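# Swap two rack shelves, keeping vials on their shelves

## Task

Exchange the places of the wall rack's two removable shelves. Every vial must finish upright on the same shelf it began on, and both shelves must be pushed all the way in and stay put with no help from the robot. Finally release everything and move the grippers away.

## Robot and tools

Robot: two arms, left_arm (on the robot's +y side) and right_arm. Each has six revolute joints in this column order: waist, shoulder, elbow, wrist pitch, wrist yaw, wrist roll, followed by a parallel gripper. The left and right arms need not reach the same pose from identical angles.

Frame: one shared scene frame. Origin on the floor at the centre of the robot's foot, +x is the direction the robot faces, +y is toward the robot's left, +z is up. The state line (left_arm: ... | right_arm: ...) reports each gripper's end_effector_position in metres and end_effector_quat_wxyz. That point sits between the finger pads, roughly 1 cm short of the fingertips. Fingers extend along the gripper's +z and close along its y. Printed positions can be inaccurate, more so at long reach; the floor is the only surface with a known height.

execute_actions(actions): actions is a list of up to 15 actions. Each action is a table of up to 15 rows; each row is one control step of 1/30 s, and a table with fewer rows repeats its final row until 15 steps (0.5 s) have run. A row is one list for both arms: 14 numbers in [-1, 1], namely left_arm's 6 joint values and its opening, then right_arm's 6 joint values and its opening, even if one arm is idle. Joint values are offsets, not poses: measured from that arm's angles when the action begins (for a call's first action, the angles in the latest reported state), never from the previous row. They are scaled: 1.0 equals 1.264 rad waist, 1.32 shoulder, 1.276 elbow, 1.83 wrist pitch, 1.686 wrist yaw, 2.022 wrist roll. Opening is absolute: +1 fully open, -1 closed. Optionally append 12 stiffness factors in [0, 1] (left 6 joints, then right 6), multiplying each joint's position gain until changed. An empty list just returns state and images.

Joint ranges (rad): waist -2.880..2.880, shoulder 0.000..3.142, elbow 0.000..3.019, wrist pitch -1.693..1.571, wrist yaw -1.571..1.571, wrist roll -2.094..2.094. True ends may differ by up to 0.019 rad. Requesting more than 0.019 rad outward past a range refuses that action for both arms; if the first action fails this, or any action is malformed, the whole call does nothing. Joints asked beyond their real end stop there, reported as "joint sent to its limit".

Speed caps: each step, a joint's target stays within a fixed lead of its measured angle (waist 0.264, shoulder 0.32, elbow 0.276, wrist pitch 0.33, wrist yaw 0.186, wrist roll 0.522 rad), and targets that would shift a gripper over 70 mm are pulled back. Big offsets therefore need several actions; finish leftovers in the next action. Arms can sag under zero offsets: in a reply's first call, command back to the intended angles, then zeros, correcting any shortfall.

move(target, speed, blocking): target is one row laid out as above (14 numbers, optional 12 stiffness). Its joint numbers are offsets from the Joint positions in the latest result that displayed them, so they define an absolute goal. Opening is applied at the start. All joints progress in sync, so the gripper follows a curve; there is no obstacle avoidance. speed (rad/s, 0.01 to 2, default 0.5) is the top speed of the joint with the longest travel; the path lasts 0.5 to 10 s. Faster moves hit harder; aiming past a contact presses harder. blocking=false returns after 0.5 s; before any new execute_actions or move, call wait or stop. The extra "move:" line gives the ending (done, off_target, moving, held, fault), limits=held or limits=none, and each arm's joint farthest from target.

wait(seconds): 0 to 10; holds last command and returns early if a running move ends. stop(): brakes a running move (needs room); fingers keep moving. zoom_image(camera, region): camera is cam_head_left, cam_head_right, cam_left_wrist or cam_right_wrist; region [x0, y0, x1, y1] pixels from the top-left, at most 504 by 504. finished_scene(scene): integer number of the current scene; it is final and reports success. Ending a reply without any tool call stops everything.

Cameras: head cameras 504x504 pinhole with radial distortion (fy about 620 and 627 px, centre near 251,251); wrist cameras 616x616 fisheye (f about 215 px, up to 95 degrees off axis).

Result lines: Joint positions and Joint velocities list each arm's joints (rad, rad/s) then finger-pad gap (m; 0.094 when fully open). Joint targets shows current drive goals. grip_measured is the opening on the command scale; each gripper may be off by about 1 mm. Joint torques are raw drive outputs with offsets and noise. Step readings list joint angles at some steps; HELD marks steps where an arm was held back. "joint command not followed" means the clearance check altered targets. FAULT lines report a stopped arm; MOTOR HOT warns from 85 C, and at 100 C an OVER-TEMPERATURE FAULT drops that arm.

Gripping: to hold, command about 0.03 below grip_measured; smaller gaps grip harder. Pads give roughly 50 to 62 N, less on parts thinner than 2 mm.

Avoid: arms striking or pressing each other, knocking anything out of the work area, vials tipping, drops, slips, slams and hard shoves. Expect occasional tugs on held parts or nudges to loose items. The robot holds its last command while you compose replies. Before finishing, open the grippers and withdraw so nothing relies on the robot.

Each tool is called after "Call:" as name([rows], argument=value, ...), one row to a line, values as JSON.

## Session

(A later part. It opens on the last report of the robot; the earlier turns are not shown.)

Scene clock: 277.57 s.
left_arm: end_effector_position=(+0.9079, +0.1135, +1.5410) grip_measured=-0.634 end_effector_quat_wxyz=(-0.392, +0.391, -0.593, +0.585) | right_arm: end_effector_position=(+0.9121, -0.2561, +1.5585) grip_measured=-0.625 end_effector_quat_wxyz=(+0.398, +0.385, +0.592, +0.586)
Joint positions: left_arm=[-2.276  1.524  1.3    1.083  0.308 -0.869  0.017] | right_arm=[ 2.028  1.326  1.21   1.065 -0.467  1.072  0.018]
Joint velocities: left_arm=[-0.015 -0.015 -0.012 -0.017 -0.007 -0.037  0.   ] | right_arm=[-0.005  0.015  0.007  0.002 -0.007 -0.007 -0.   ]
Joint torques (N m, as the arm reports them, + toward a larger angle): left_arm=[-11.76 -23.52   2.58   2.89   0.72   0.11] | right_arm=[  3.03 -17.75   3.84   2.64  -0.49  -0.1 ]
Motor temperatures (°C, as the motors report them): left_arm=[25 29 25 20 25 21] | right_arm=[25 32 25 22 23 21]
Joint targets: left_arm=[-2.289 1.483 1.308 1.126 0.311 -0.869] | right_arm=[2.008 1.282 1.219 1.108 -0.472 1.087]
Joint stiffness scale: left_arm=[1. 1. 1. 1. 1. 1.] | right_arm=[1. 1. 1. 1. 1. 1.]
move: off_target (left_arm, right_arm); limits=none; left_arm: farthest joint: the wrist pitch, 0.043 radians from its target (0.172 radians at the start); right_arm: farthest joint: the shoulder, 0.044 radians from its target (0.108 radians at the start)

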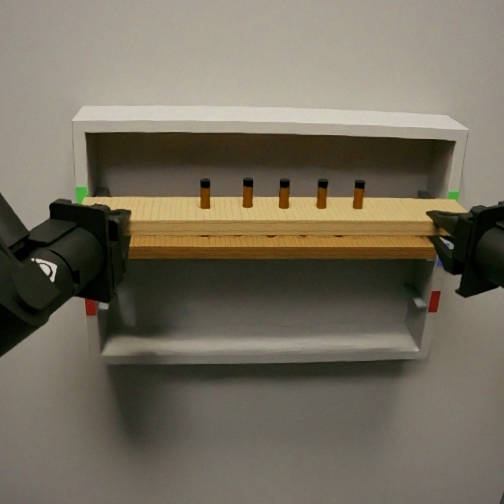

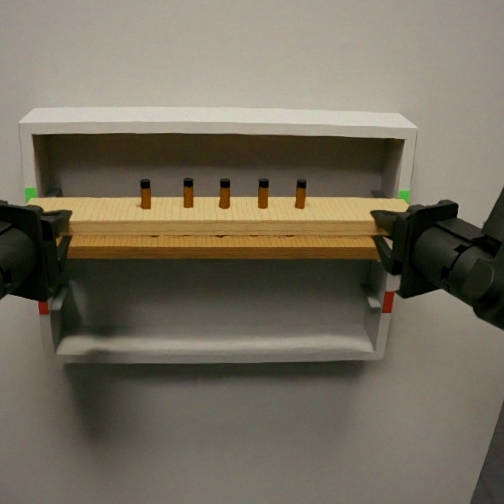

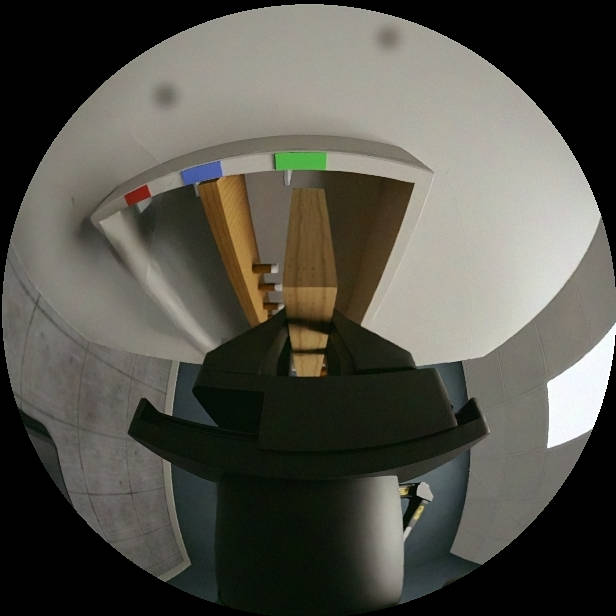

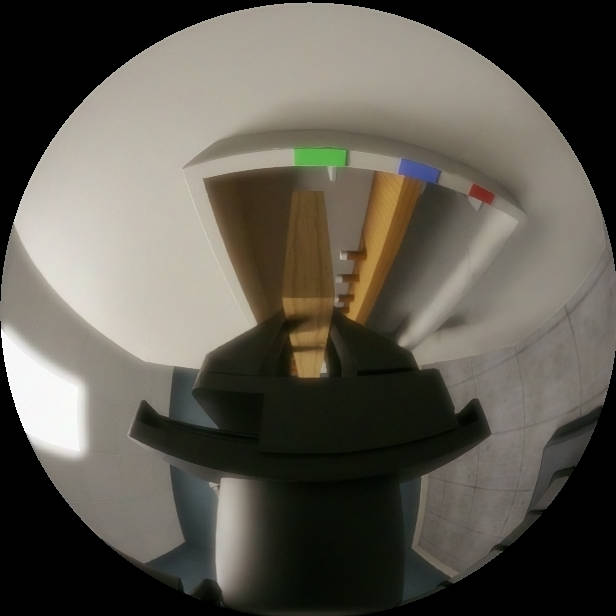

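Call:
move(target=[0.129,0.245,0.252,0.079,0.071,-0.073,-0.75,-0.108,0.279,0.241,0.109,-0.050,0.068,-0.75], speed=0.08)

Scene clock: 295.03 s.
left_arm: end_effector_position=(+0.9117, +0.1121, +1.3983) grip_measured=-0.634 end_effector_quat_wxyz=(-0.398, +0.382, -0.587, +0.593) | right_arm: end_effector_position=(+0.9176, -0.2576, +1.4164) grip_measured=-0.625 end_effector_quat_wxyz=(+0.404, +0.376, +0.588, +0.592)
Joint positions: left_arm=[-2.129  1.854  1.593  1.186  0.419 -0.992  0.017] | right_arm=[ 1.914  1.69   1.488  1.227 -0.544  1.18   0.018]
Joint velocities: left_arm=[ 0.005 -0.005  0.022 -0.012  0.022 -0.022 -0.   ] | right_arm=[-0.024 -0.024  0.012  0.007  0.007  0.007  0.   ]
Joint torques (N m, as the arm reports them, + toward a larger angle): left_arm=[-10.27 -22.43   3.79   3.01   0.88  -0.11] | right_arm=[  3.5  -14.89   4.68   2.57  -0.5    0.  ]
Motor temperatures (°C, as the motors report them): left_arm=[25 29 25 21 26 21] | right_arm=[24 32 24 22 24 21]
Joint targets: left_arm=[-2.113 1.847 1.622 1.228 0.427 -1.017] | right_arm=[1.891 1.695 1.518 1.265 -0.551 1.209]
Joint stiffness scale: left_arm=[1. 1. 1. 1. 1. 1.] | right_arm=[1. 1. 1. 1. 1. 1.]
move: off_target (left_arm, right_arm); limits=none; left_arm: farthest joint: the wrist pitch, 0.041 radians from its target (0.144 radians at the start); right_arm: farthest joint: the wrist pitch, 0.038 radians from its target (0.199 radians at the start)

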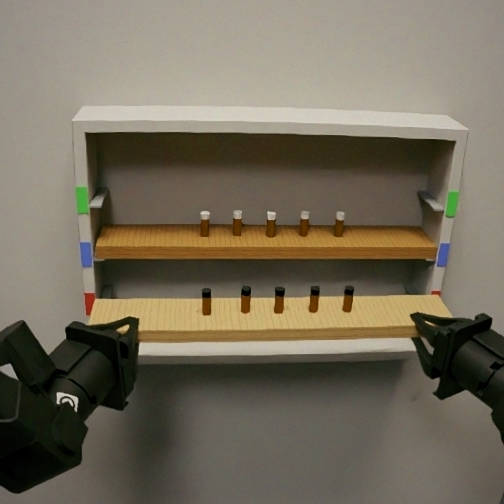

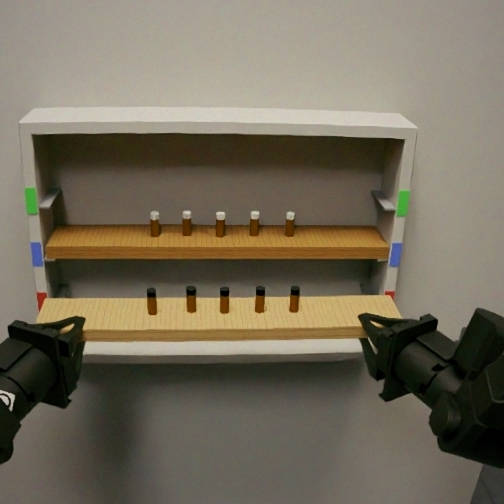

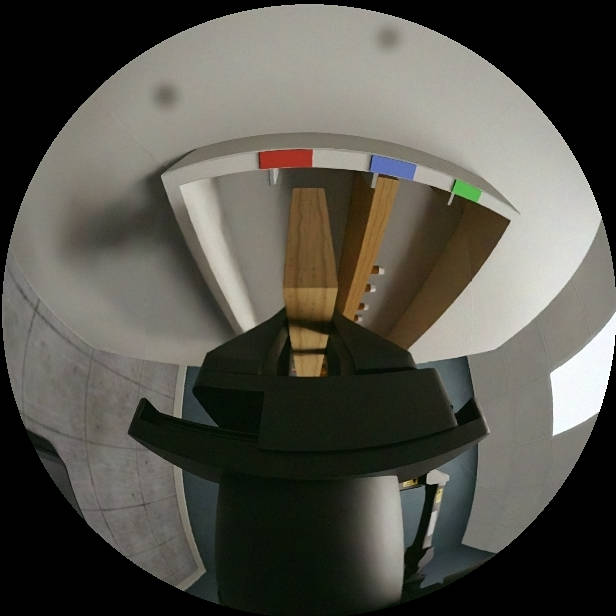

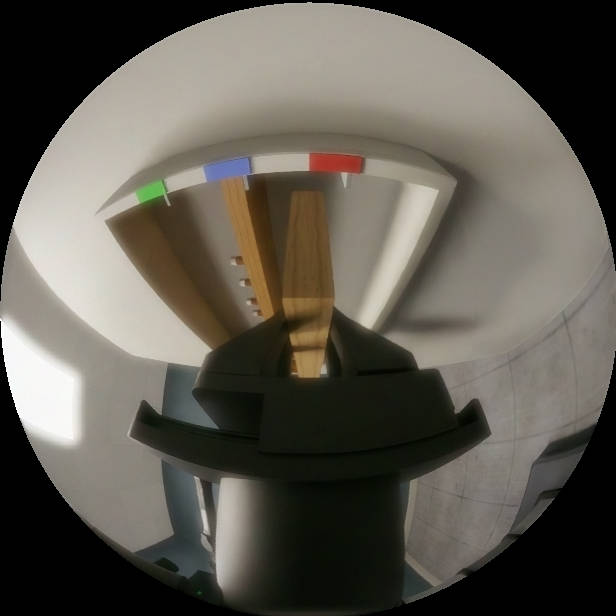

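Call:
move(target=[0.004,0.032,0.183,-0.084,0,0,-0.75,0.02,0.042,0.181,-0.087,0.007,0,-0.75], speed=0.06)

Scene clock: 308.63 s.
left_arm: end_effector_position=(+0.9660, +0.1155, +1.3905) grip_measured=-0.634 end_effector_quat_wxyz=(-0.397, +0.383, -0.589, +0.590) | right_arm: end_effector_position=(+0.9696, -0.2563, +1.4084) grip_measured=-0.625 end_effector_quat_wxyz=(+0.398, +0.378, +0.590, +0.592)
Joint positions: left_arm=[-2.125  1.902  1.79   1.03   0.417 -0.992  0.017] | right_arm=[ 1.926  1.742  1.677  1.071 -0.54   1.171  0.018]
Joint velocities: left_arm=[-0.015  0.005 -0.017 -0.002 -0.037  0.022  0.001] | right_arm=[-0.005 -0.015 -0.002 -0.002 -0.007 -0.007 -0.   ]
Joint torques (N m, as the arm reports them, + toward a larger angle): left_arm=[-12.21 -23.97   5.28   1.53   0.58   0.11] | right_arm=[  6.8  -16.61   6.54   1.22   0.06  -0.16]
Motor temperatures (°C, as the motors report them): left_arm=[24 29 25 21 26 21] | right_arm=[24 32 24 22 24 21]
Joint targets: left_arm=[-2.124 1.896 1.826 1.032 0.419 -0.992] | right_arm=[1.940 1.745 1.719 1.067 -0.532 1.180]
Joint stiffness scale: left_arm=[1. 1. 1. 1. 1. 1.] | right_arm=[1. 1. 1. 1. 1. 1.]
move: off_target (left_arm, right_arm); limits=none; left_arm: farthest joint: the elbow, 0.036 radians from its target (0.234 radians at the start); right_arm: farthest joint: the elbow, 0.042 radians from its target (0.231 radians at the start)

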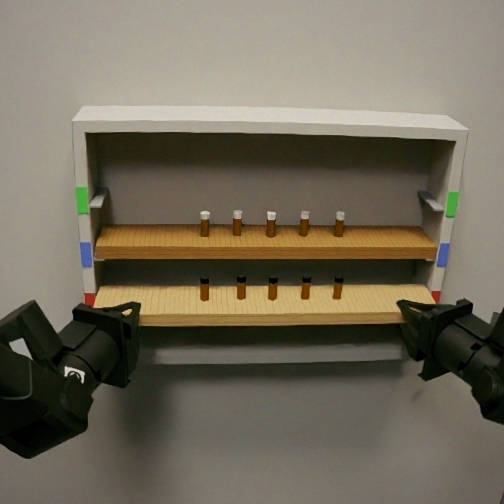

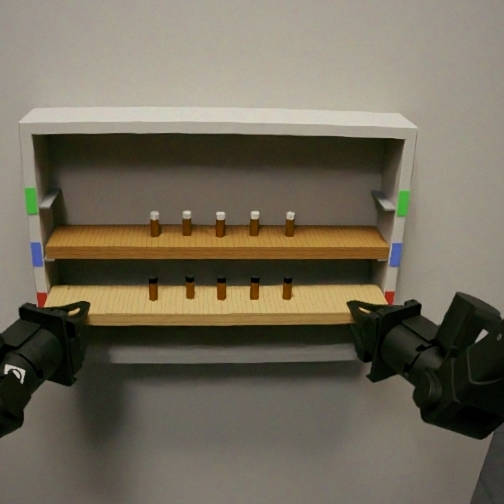

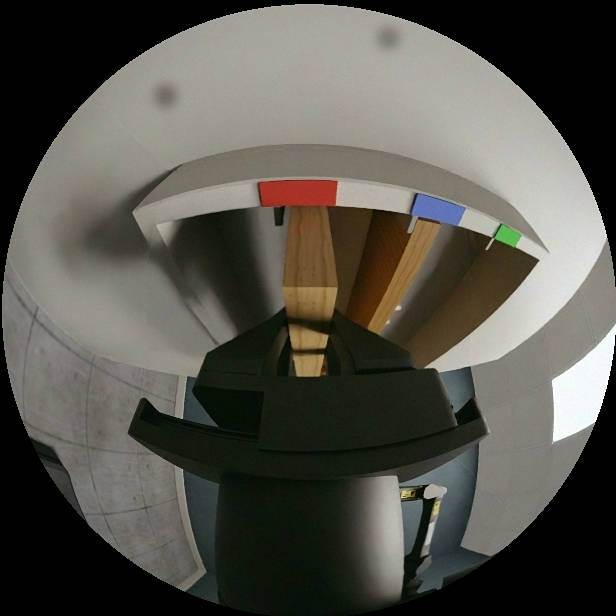

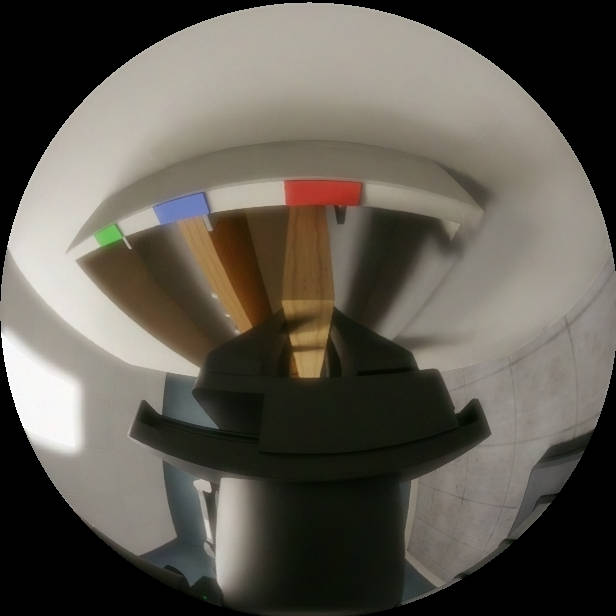

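Call:
move(target=[-0.019,0.055,0.218,-0.083,-0.004,0,-0.75,0.011,0.059,0.209,-0.088,0.008,0,-0.75], speed=0.06)

Call:
move(target=[-0.008,0.004,0.054,-0.008,0,0,-0.75,0.006,0.013,0.057,-0.008,0,0,-0.75], speed=0.03)

Scene clock: 321.73 s.
left_arm: end_effector_position=(+1.0181, +0.1125, +1.3867) grip_measured=-0.634 end_effector_quat_wxyz=(-0.399, +0.384, -0.588, +0.590) | right_arm: end_effector_position=(+1.0224, -0.2601, +1.4038) grip_measured=-0.625 end_effector_quat_wxyz=(+0.398, +0.379, +0.590, +0.592)
Joint positions: left_arm=[-2.132  1.98   2.024  0.876  0.411 -0.988  0.017] | right_arm=[ 1.931  1.813  1.898  0.917 -0.537  1.167  0.018]
Joint velocities: left_arm=[-0.005  0.005 -0.022 -0.007 -0.037 -0.007 -0.001] | right_arm=[ 0.005 -0.005  0.002  0.002 -0.022 -0.007 -0.   ]
Joint torques (N m, as the arm reports them, + toward a larger angle): left_arm=[-14.58 -25.22   6.81   1.54   0.44   0.08] | right_arm=[  6.69 -17.18   7.87   1.06   0.14  -0.19]
Motor temperatures (°C, as the motors report them): left_arm=[25 30 26 20 26 21] | right_arm=[25 32 25 22 23 21]
Joint targets: left_arm=[-2.149 1.975 2.068 0.878 0.410 -0.992] | right_arm=[1.940 1.820 1.944 0.910 -0.527 1.171]
Joint stiffness scale: left_arm=[1. 1. 1. 1. 1. 1.] | right_arm=[1. 1. 1. 1. 1. 1.]
move: off_target (left_arm, right_arm); limits=none; left_arm: farthest joint: the elbow, 0.044 radians from its target (0.278 radians at the start); right_arm: farthest joint: the elbow, 0.046 radians from its target (0.266 radians at the start)

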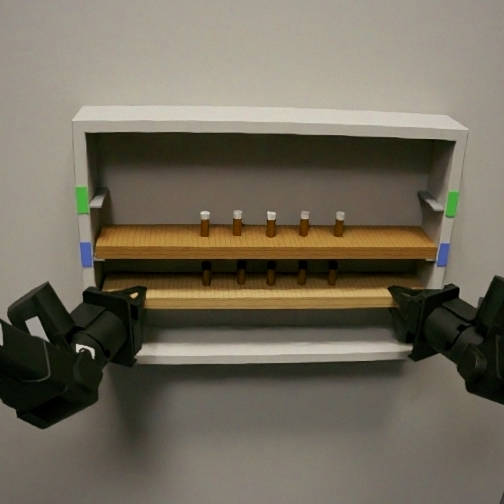

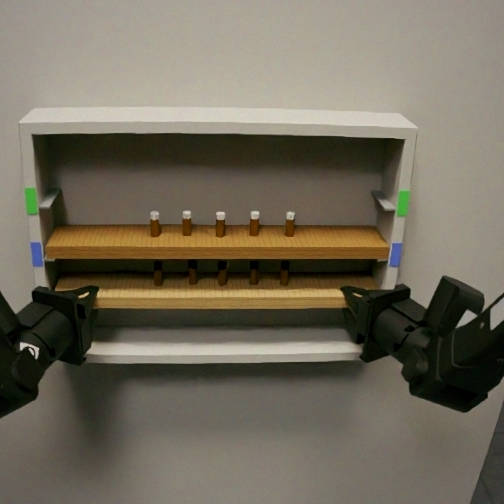

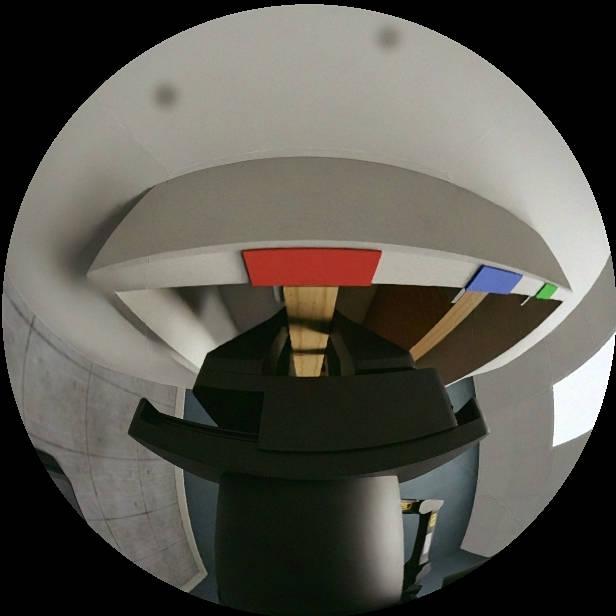

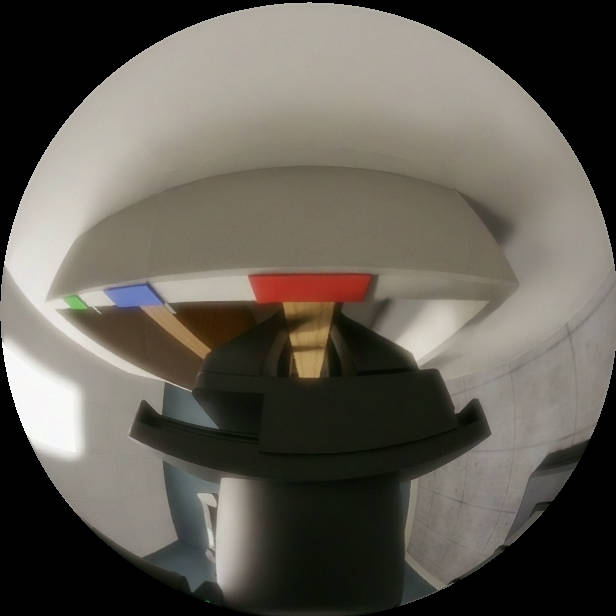

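Scene clock: 324.37 s.
left_arm: end_effector_position=(+1.0193, +0.1123, +1.3867) grip_measured=-0.634 end_effector_quat_wxyz=(-0.399, +0.383, -0.588, +0.590) | right_arm: end_effector_position=(+1.0252, -0.2599, +1.4039) grip_measured=-0.625 end_effector_quat_wxyz=(+0.399, +0.377, +0.589, +0.593)
Joint positions: left_arm=[-2.132  1.983  2.031  0.872  0.412 -0.986  0.017] | right_arm=[ 1.931  1.819  1.913  0.913 -0.541  1.167  0.018]
Joint velocities: left_arm=[-0.005 -0.005  0.017 -0.007  0.037 -0.051  0.   ] | right_arm=[-0.005 -0.005 -0.002 -0.002 -0.022 -0.051  0.001]
Joint torques (N m, as the arm reports them, + toward a larger angle): left_arm=[-14.   -24.51   8.14   1.1    0.35   0.1 ] | right_arm=[  6.58 -17.34   8.69   0.91  -0.06  -0.22]
Motor temperatures (°C, as the motors report them): left_arm=[25 30 26 20 26 21] | right_arm=[25 32 25 22 23 21]
Joint targets: left_arm=[-2.142 1.985 2.094 0.862 0.410 -0.988] | right_arm=[1.938 1.830 1.971 0.902 -0.537 1.167]
Joint stiffness scale: left_arm=[1. 1. 1. 1. 1. 1.] | right_arm=[1. 1. 1. 1. 1. 1.]
move: off_target (left_arm, right_arm); limits=none; left_arm: farthest joint: the elbow, 0.062 radians from its target (0.069 radians at the start); right_arm: farthest joint: the elbow, 0.057 radians from its target (0.073 radians at the start)

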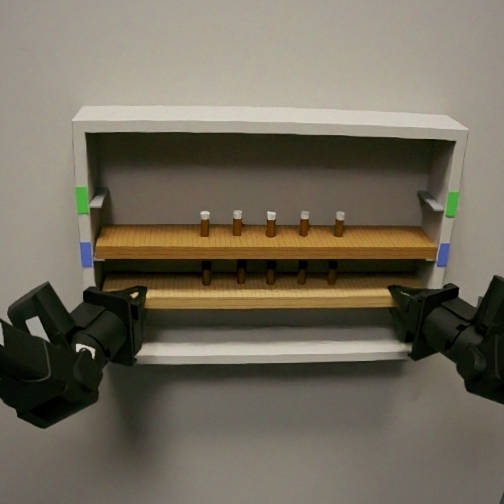

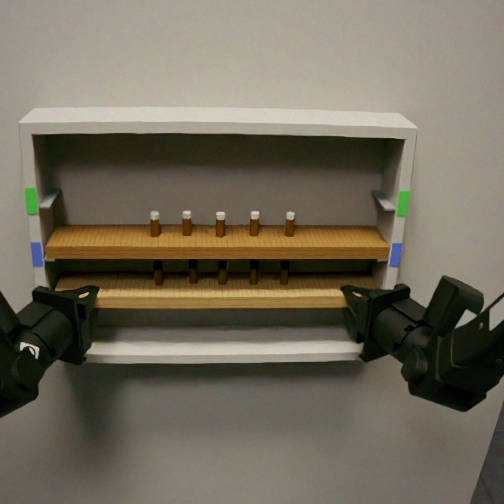

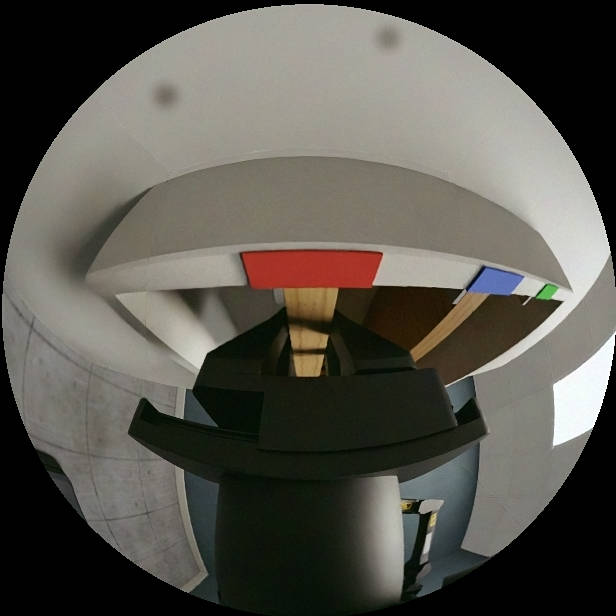

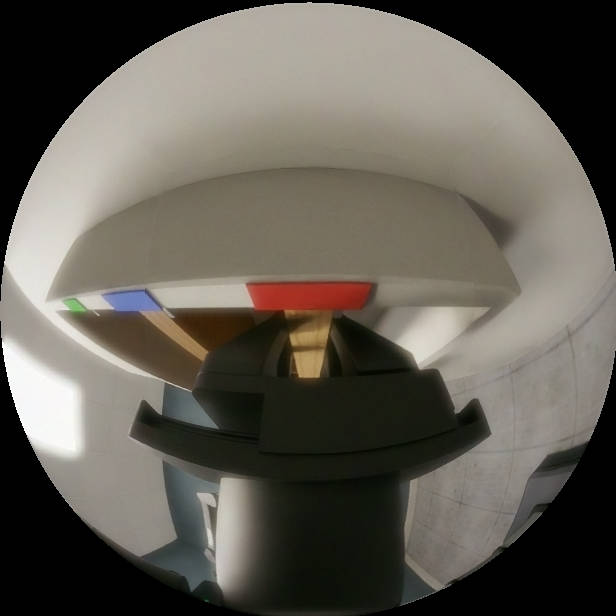

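Both stalled. Release and retreat.

Call:
move(target=[0,0,0.014,0,0,0,-0.55,0,0,0.017,0,0,0,-0.55], speed=0.05)

Call:
move(target=[0,0,0.014,0,0,0,0,0,0,0.017,0,0,0,0], speed=0.05)

Call:
move(target=[0.012,-0.068,-0.2,0.105,0,0,0,-0.022,-0.073,-0.195,0.105,-0.004,0.006,0], speed=0.25)

Call:
move(target=[0.03,-0.06,-0.3,0.15,0,0,0,-0.04,-0.06,-0.28,0.14,0,0,0], speed=0.4)

Scene clock: 330.83 s.
left_arm: end_effector_position=(+1.0184, +0.1117, +1.3860) grip_measured=-0.552 end_effector_quat_wxyz=(-0.398, +0.383, -0.589, +0.590) | right_arm: end_effector_position=(+1.0247, -0.2596, +1.4035) grip_measured=-0.552 end_effector_quat_wxyz=(+0.398, +0.377, +0.590, +0.593)
Joint positions: left_arm=[-2.132  1.983  2.029  0.872  0.413 -0.986  0.021] | right_arm=[ 1.931  1.819  1.912  0.913 -0.541  1.167  0.021]
Joint velocities: left_arm=[ 0.005 -0.015  0.012 -0.022 -0.022 -0.051  0.   ] | right_arm=[-0.005 -0.005  0.012 -0.002 -0.037  0.037 -0.   ]
Joint torques (N m, as the arm reports them, + toward a larger angle): left_arm=[-13.08 -24.85   5.1    1.5    0.44   0.11] | right_arm=[  6.17 -18.43   6.38   1.32  -0.22  -0.23]
Motor temperatures (°C, as the motors report them): left_arm=[25 30 27 20 26 21] | right_arm=[25 32 26 22 23 21]
Joint targets: left_arm=[-2.132 1.983 2.049 0.872 0.413 -0.986] | right_arm=[1.931 1.819 1.935 0.913 -0.541 1.167]
Joint stiffness scale: left_arm=[1. 1. 1. 1. 1. 1.] | right_arm=[1. 1. 1. 1. 1. 1.]
move: off_target (right_arm); limits=none; left_arm: farthest joint: the elbow, 0.020 radians from its target (0.018 radians at the start); right_arm: farthest joint: the elbow, 0.022 radians from its target (0.021 radians at the start)

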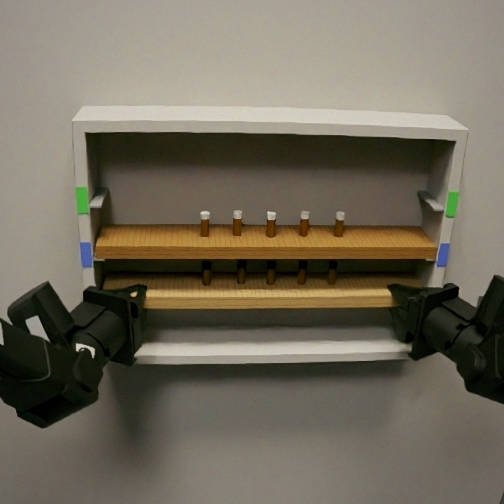

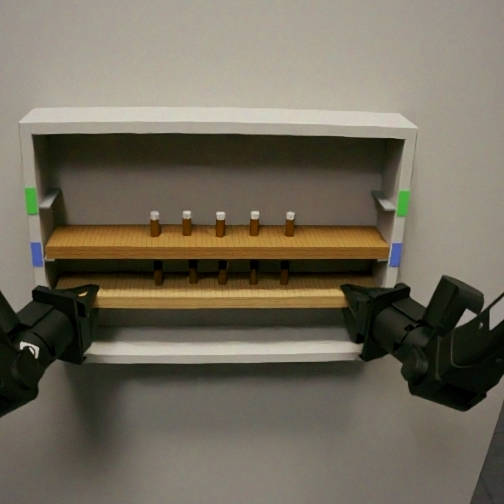

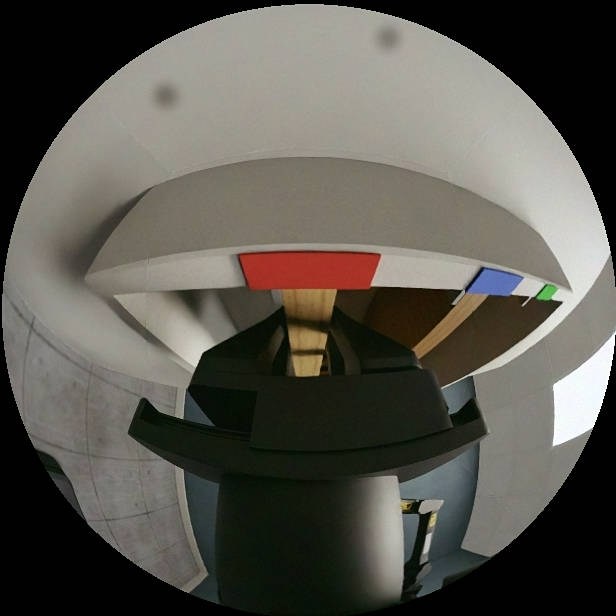

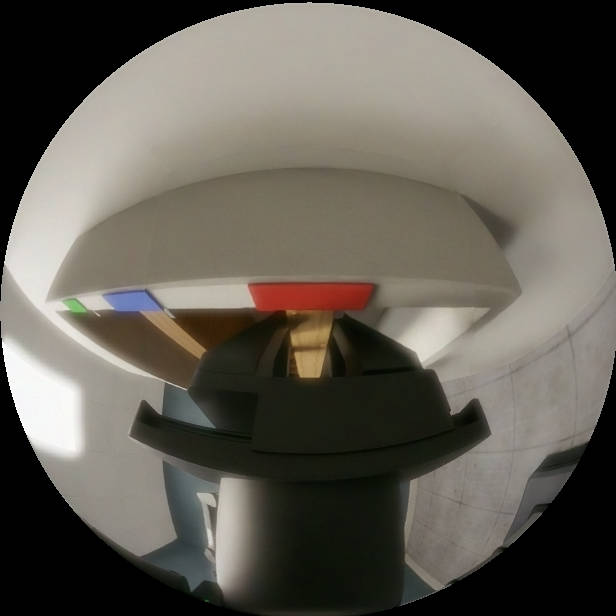

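Scene clock: 331.53 s.
left_arm: end_effector_position=(+1.0184, +0.1117, +1.3860) grip_measured=-0.002 end_effector_quat_wxyz=(-0.398, +0.383, -0.589, +0.590) | right_arm: end_effector_position=(+1.0247, -0.2596, +1.4035) grip_measured=-0.002 end_effector_quat_wxyz=(+0.398, +0.377, +0.590, +0.593)
Joint positions: left_arm=[-2.132  1.983  2.029  0.872  0.413 -0.986  0.047] | right_arm=[ 1.931  1.819  1.912  0.913 -0.541  1.167  0.047]
Joint velocities: left_arm=[ 0.015 -0.024 -0.027  0.002 -0.022 -0.081  0.001] | right_arm=[-0.005 -0.015  0.007  0.007 -0.095 -0.007 -0.001]
Joint torques (N m, as the arm reports them, + toward a larger angle): left_arm=[-13.16 -24.74   4.93   1.45   0.46   0.11] | right_arm=[  6.17 -18.22   6.32   1.26  -0.25  -0.22]
Motor temperatures (°C, as the motors report them): left_arm=[25 30 27 20 26 21] | right_arm=[25 32 26 22 23 21]
Joint targets: left_arm=[-2.132 1.983 2.047 0.872 0.413 -0.986] | right_arm=[1.931 1.819 1.934 0.913 -0.541 1.167]
Joint stiffness scale: left_arm=[1. 1. 1. 1. 1. 1.] | right_arm=[1. 1. 1. 1. 1. 1.]
move: off_target (right_arm); limits=none; left_arm: farthest joint: the elbow, 0.018 radians from its target (0.018 radians at the start); right_arm: farthest joint: the elbow, 0.021 radians from its target (0.021 radians at the start)

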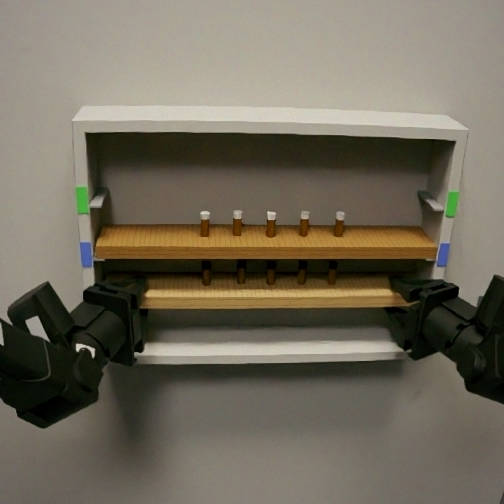

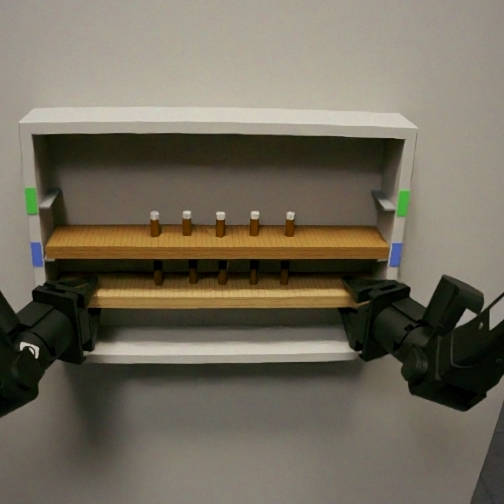

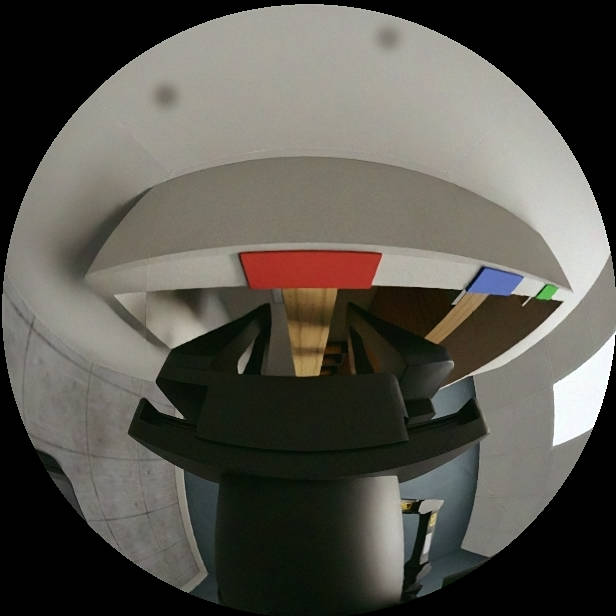

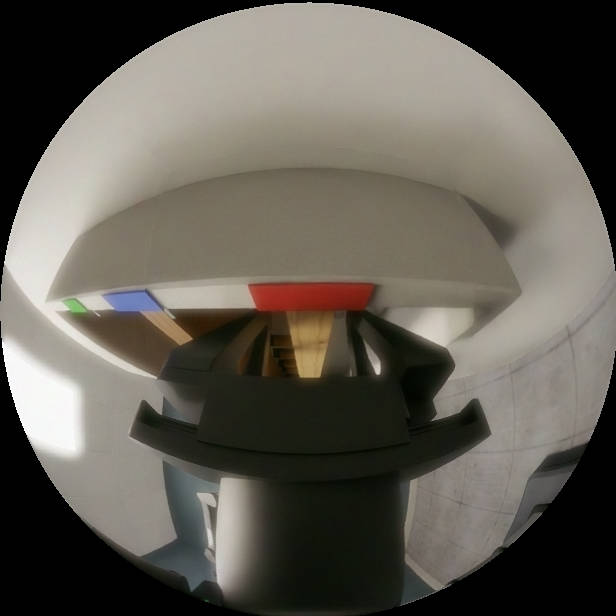

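Scene clock: 332.93 s.
left_arm: end_effector_position=(+0.9612, +0.1106, +1.3912) grip_measured=-0.002 end_effector_quat_wxyz=(-0.397, +0.383, -0.589, +0.590) | right_arm: end_effector_position=(+0.9640, -0.2540, +1.4050) grip_measured=-0.002 end_effector_quat_wxyz=(+0.397, +0.377, +0.592, +0.592)
Joint positions: left_arm=[-2.132  1.902  1.776  1.042  0.413 -0.986  0.047] | right_arm=[ 1.925  1.745  1.665  1.081 -0.544  1.167  0.047]
Joint velocities: left_arm=[-0.015 -0.024 -0.002  0.002  0.007  0.037  0.   ] | right_arm=[-0.015 -0.005  0.007 -0.012 -0.022  0.037  0.   ]
Joint torques (N m, as the arm reports them, + toward a larger angle): left_arm=[-10.86 -24.15   2.42   2.26   0.46   0.11] | right_arm=[  4.21 -18.12   3.54   2.05  -0.41  -0.12]
Motor temperatures (°C, as the motors report them): left_arm=[25 30 26 20 26 21] | right_arm=[25 32 26 22 23 21]
Joint targets: left_arm=[-2.116 1.893 1.774 1.064 0.413 -0.986] | right_arm=[1.903 1.723 1.663 1.106 -0.548 1.179]
Joint stiffness scale: left_arm=[1. 1. 1. 1. 1. 1.] | right_arm=[1. 1. 1. 1. 1. 1.]
move: off_target (left_arm, right_arm); limits=none; left_arm: farthest joint: the wrist pitch, 0.022 radians from its target (0.192 radians at the start); right_arm: farthest joint: the wrist pitch, 0.024 radians from its target (0.192 radians at the start)

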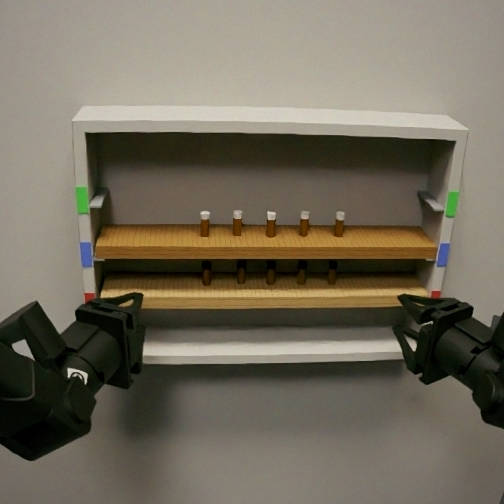

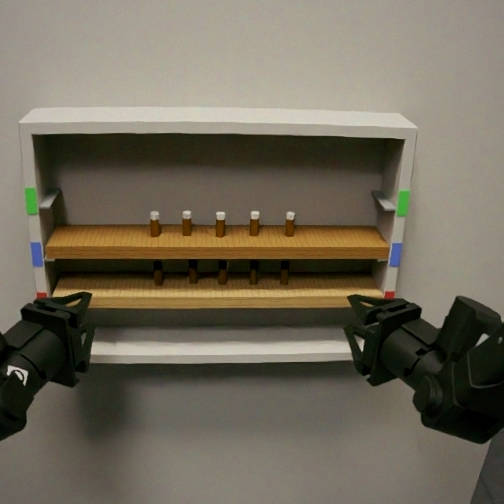

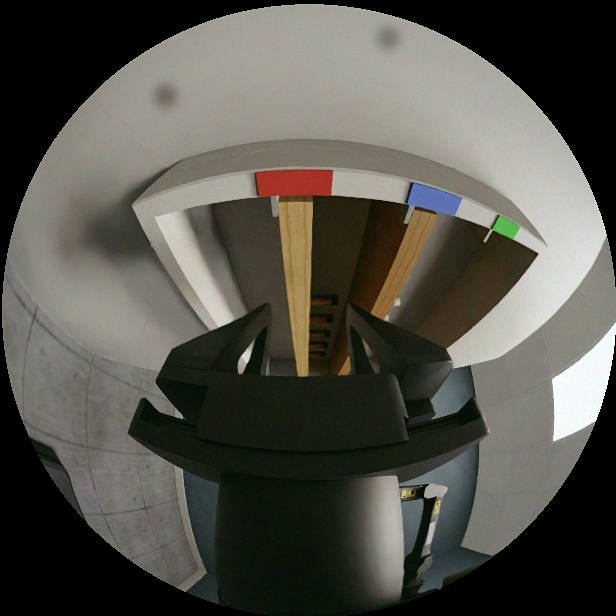

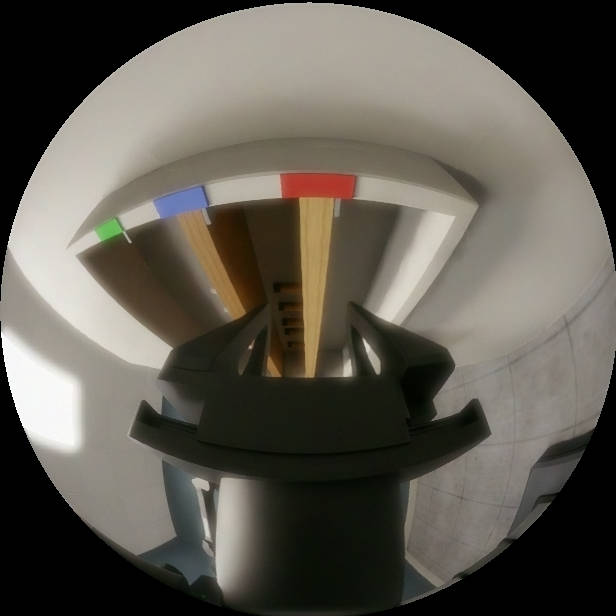

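Scene clock: 334.37 s.
left_arm: end_effector_position=(+0.8412, +0.1121, +1.3812) grip_measured=-0.002 end_effector_quat_wxyz=(-0.376, +0.391, -0.609, +0.579) | right_arm: end_effector_position=(+0.8473, -0.2502, +1.3890) grip_measured=-0.002 end_effector_quat_wxyz=(+0.376, +0.391, +0.613, +0.575)
Joint positions: left_arm=[-2.111  1.833  1.394  1.295  0.413 -0.986  0.047] | right_arm=[ 1.894  1.684  1.307  1.313 -0.544  1.167  0.047]
Joint velocities: left_arm=[-0.005 -0.015 -0.012  0.002  0.007 -0.022  0.001] | right_arm=[-0.005 -0.005 -0.007  0.007  0.007 -0.066 -0.001]
Joint torques (N m, as the arm reports them, + toward a larger angle): left_arm=[ -9.41 -20.88   0.49   2.27   0.46   0.1 ] | right_arm=[  3.11 -15.68   1.36   2.09  -0.23  -0.23]
Motor temperatures (°C, as the motors report them): left_arm=[25 30 26 20 26 21] | right_arm=[25 32 25 22 23 21]
Joint targets: left_arm=[-2.093 1.823 1.393 1.317 0.413 -0.986] | right_arm=[1.874 1.666 1.308 1.337 -0.544 1.167]
Joint stiffness scale: left_arm=[1. 1. 1. 1. 1. 1.] | right_arm=[1. 1. 1. 1. 1. 1.]
move: off_target (left_arm, right_arm); limits=none; left_arm: farthest joint: the wrist pitch, 0.021 radians from its target (0.274 radians at the start); right_arm: farthest joint: the wrist pitch, 0.024 radians from its target (0.256 radians at the start)

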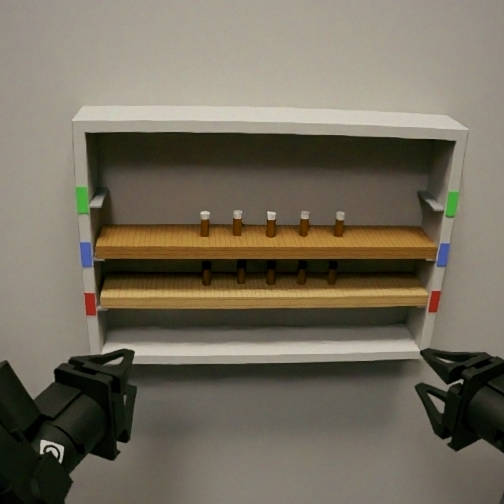

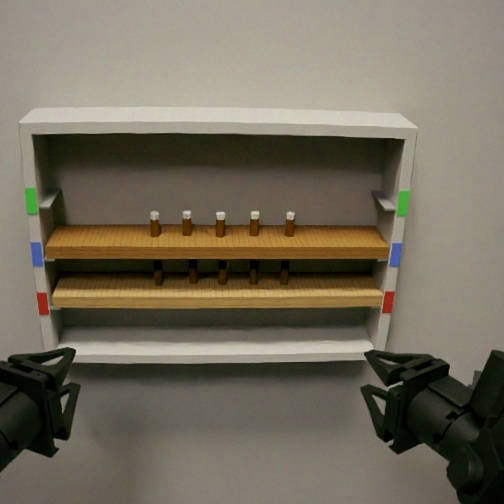

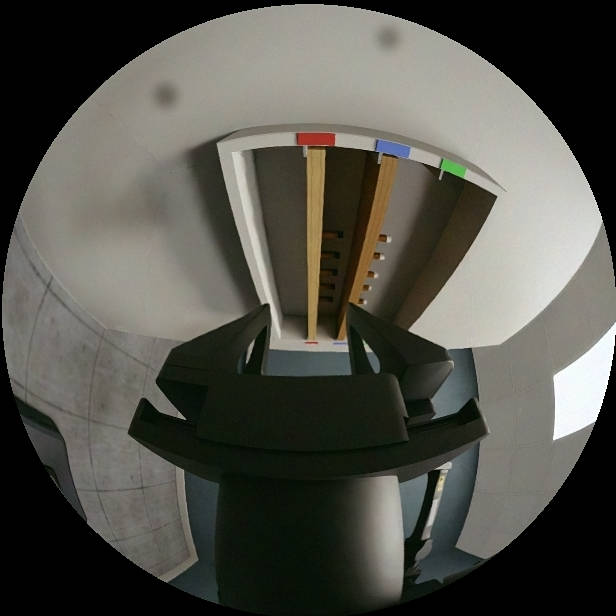

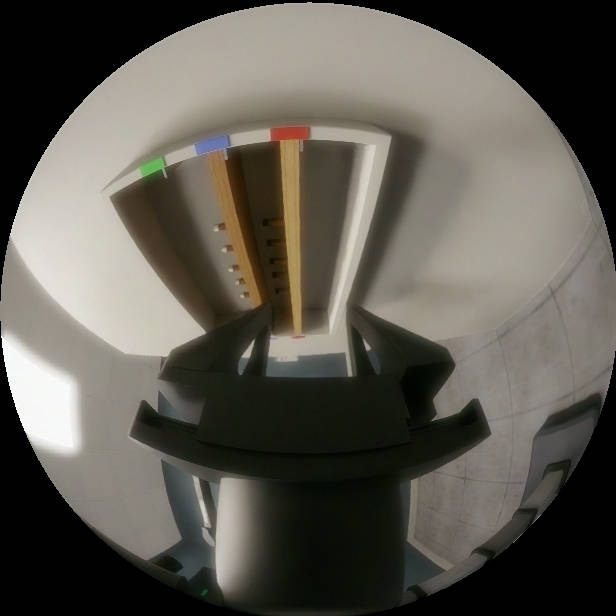

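Call:
finished_scene(scene=2)

The scene is finished: the task was done.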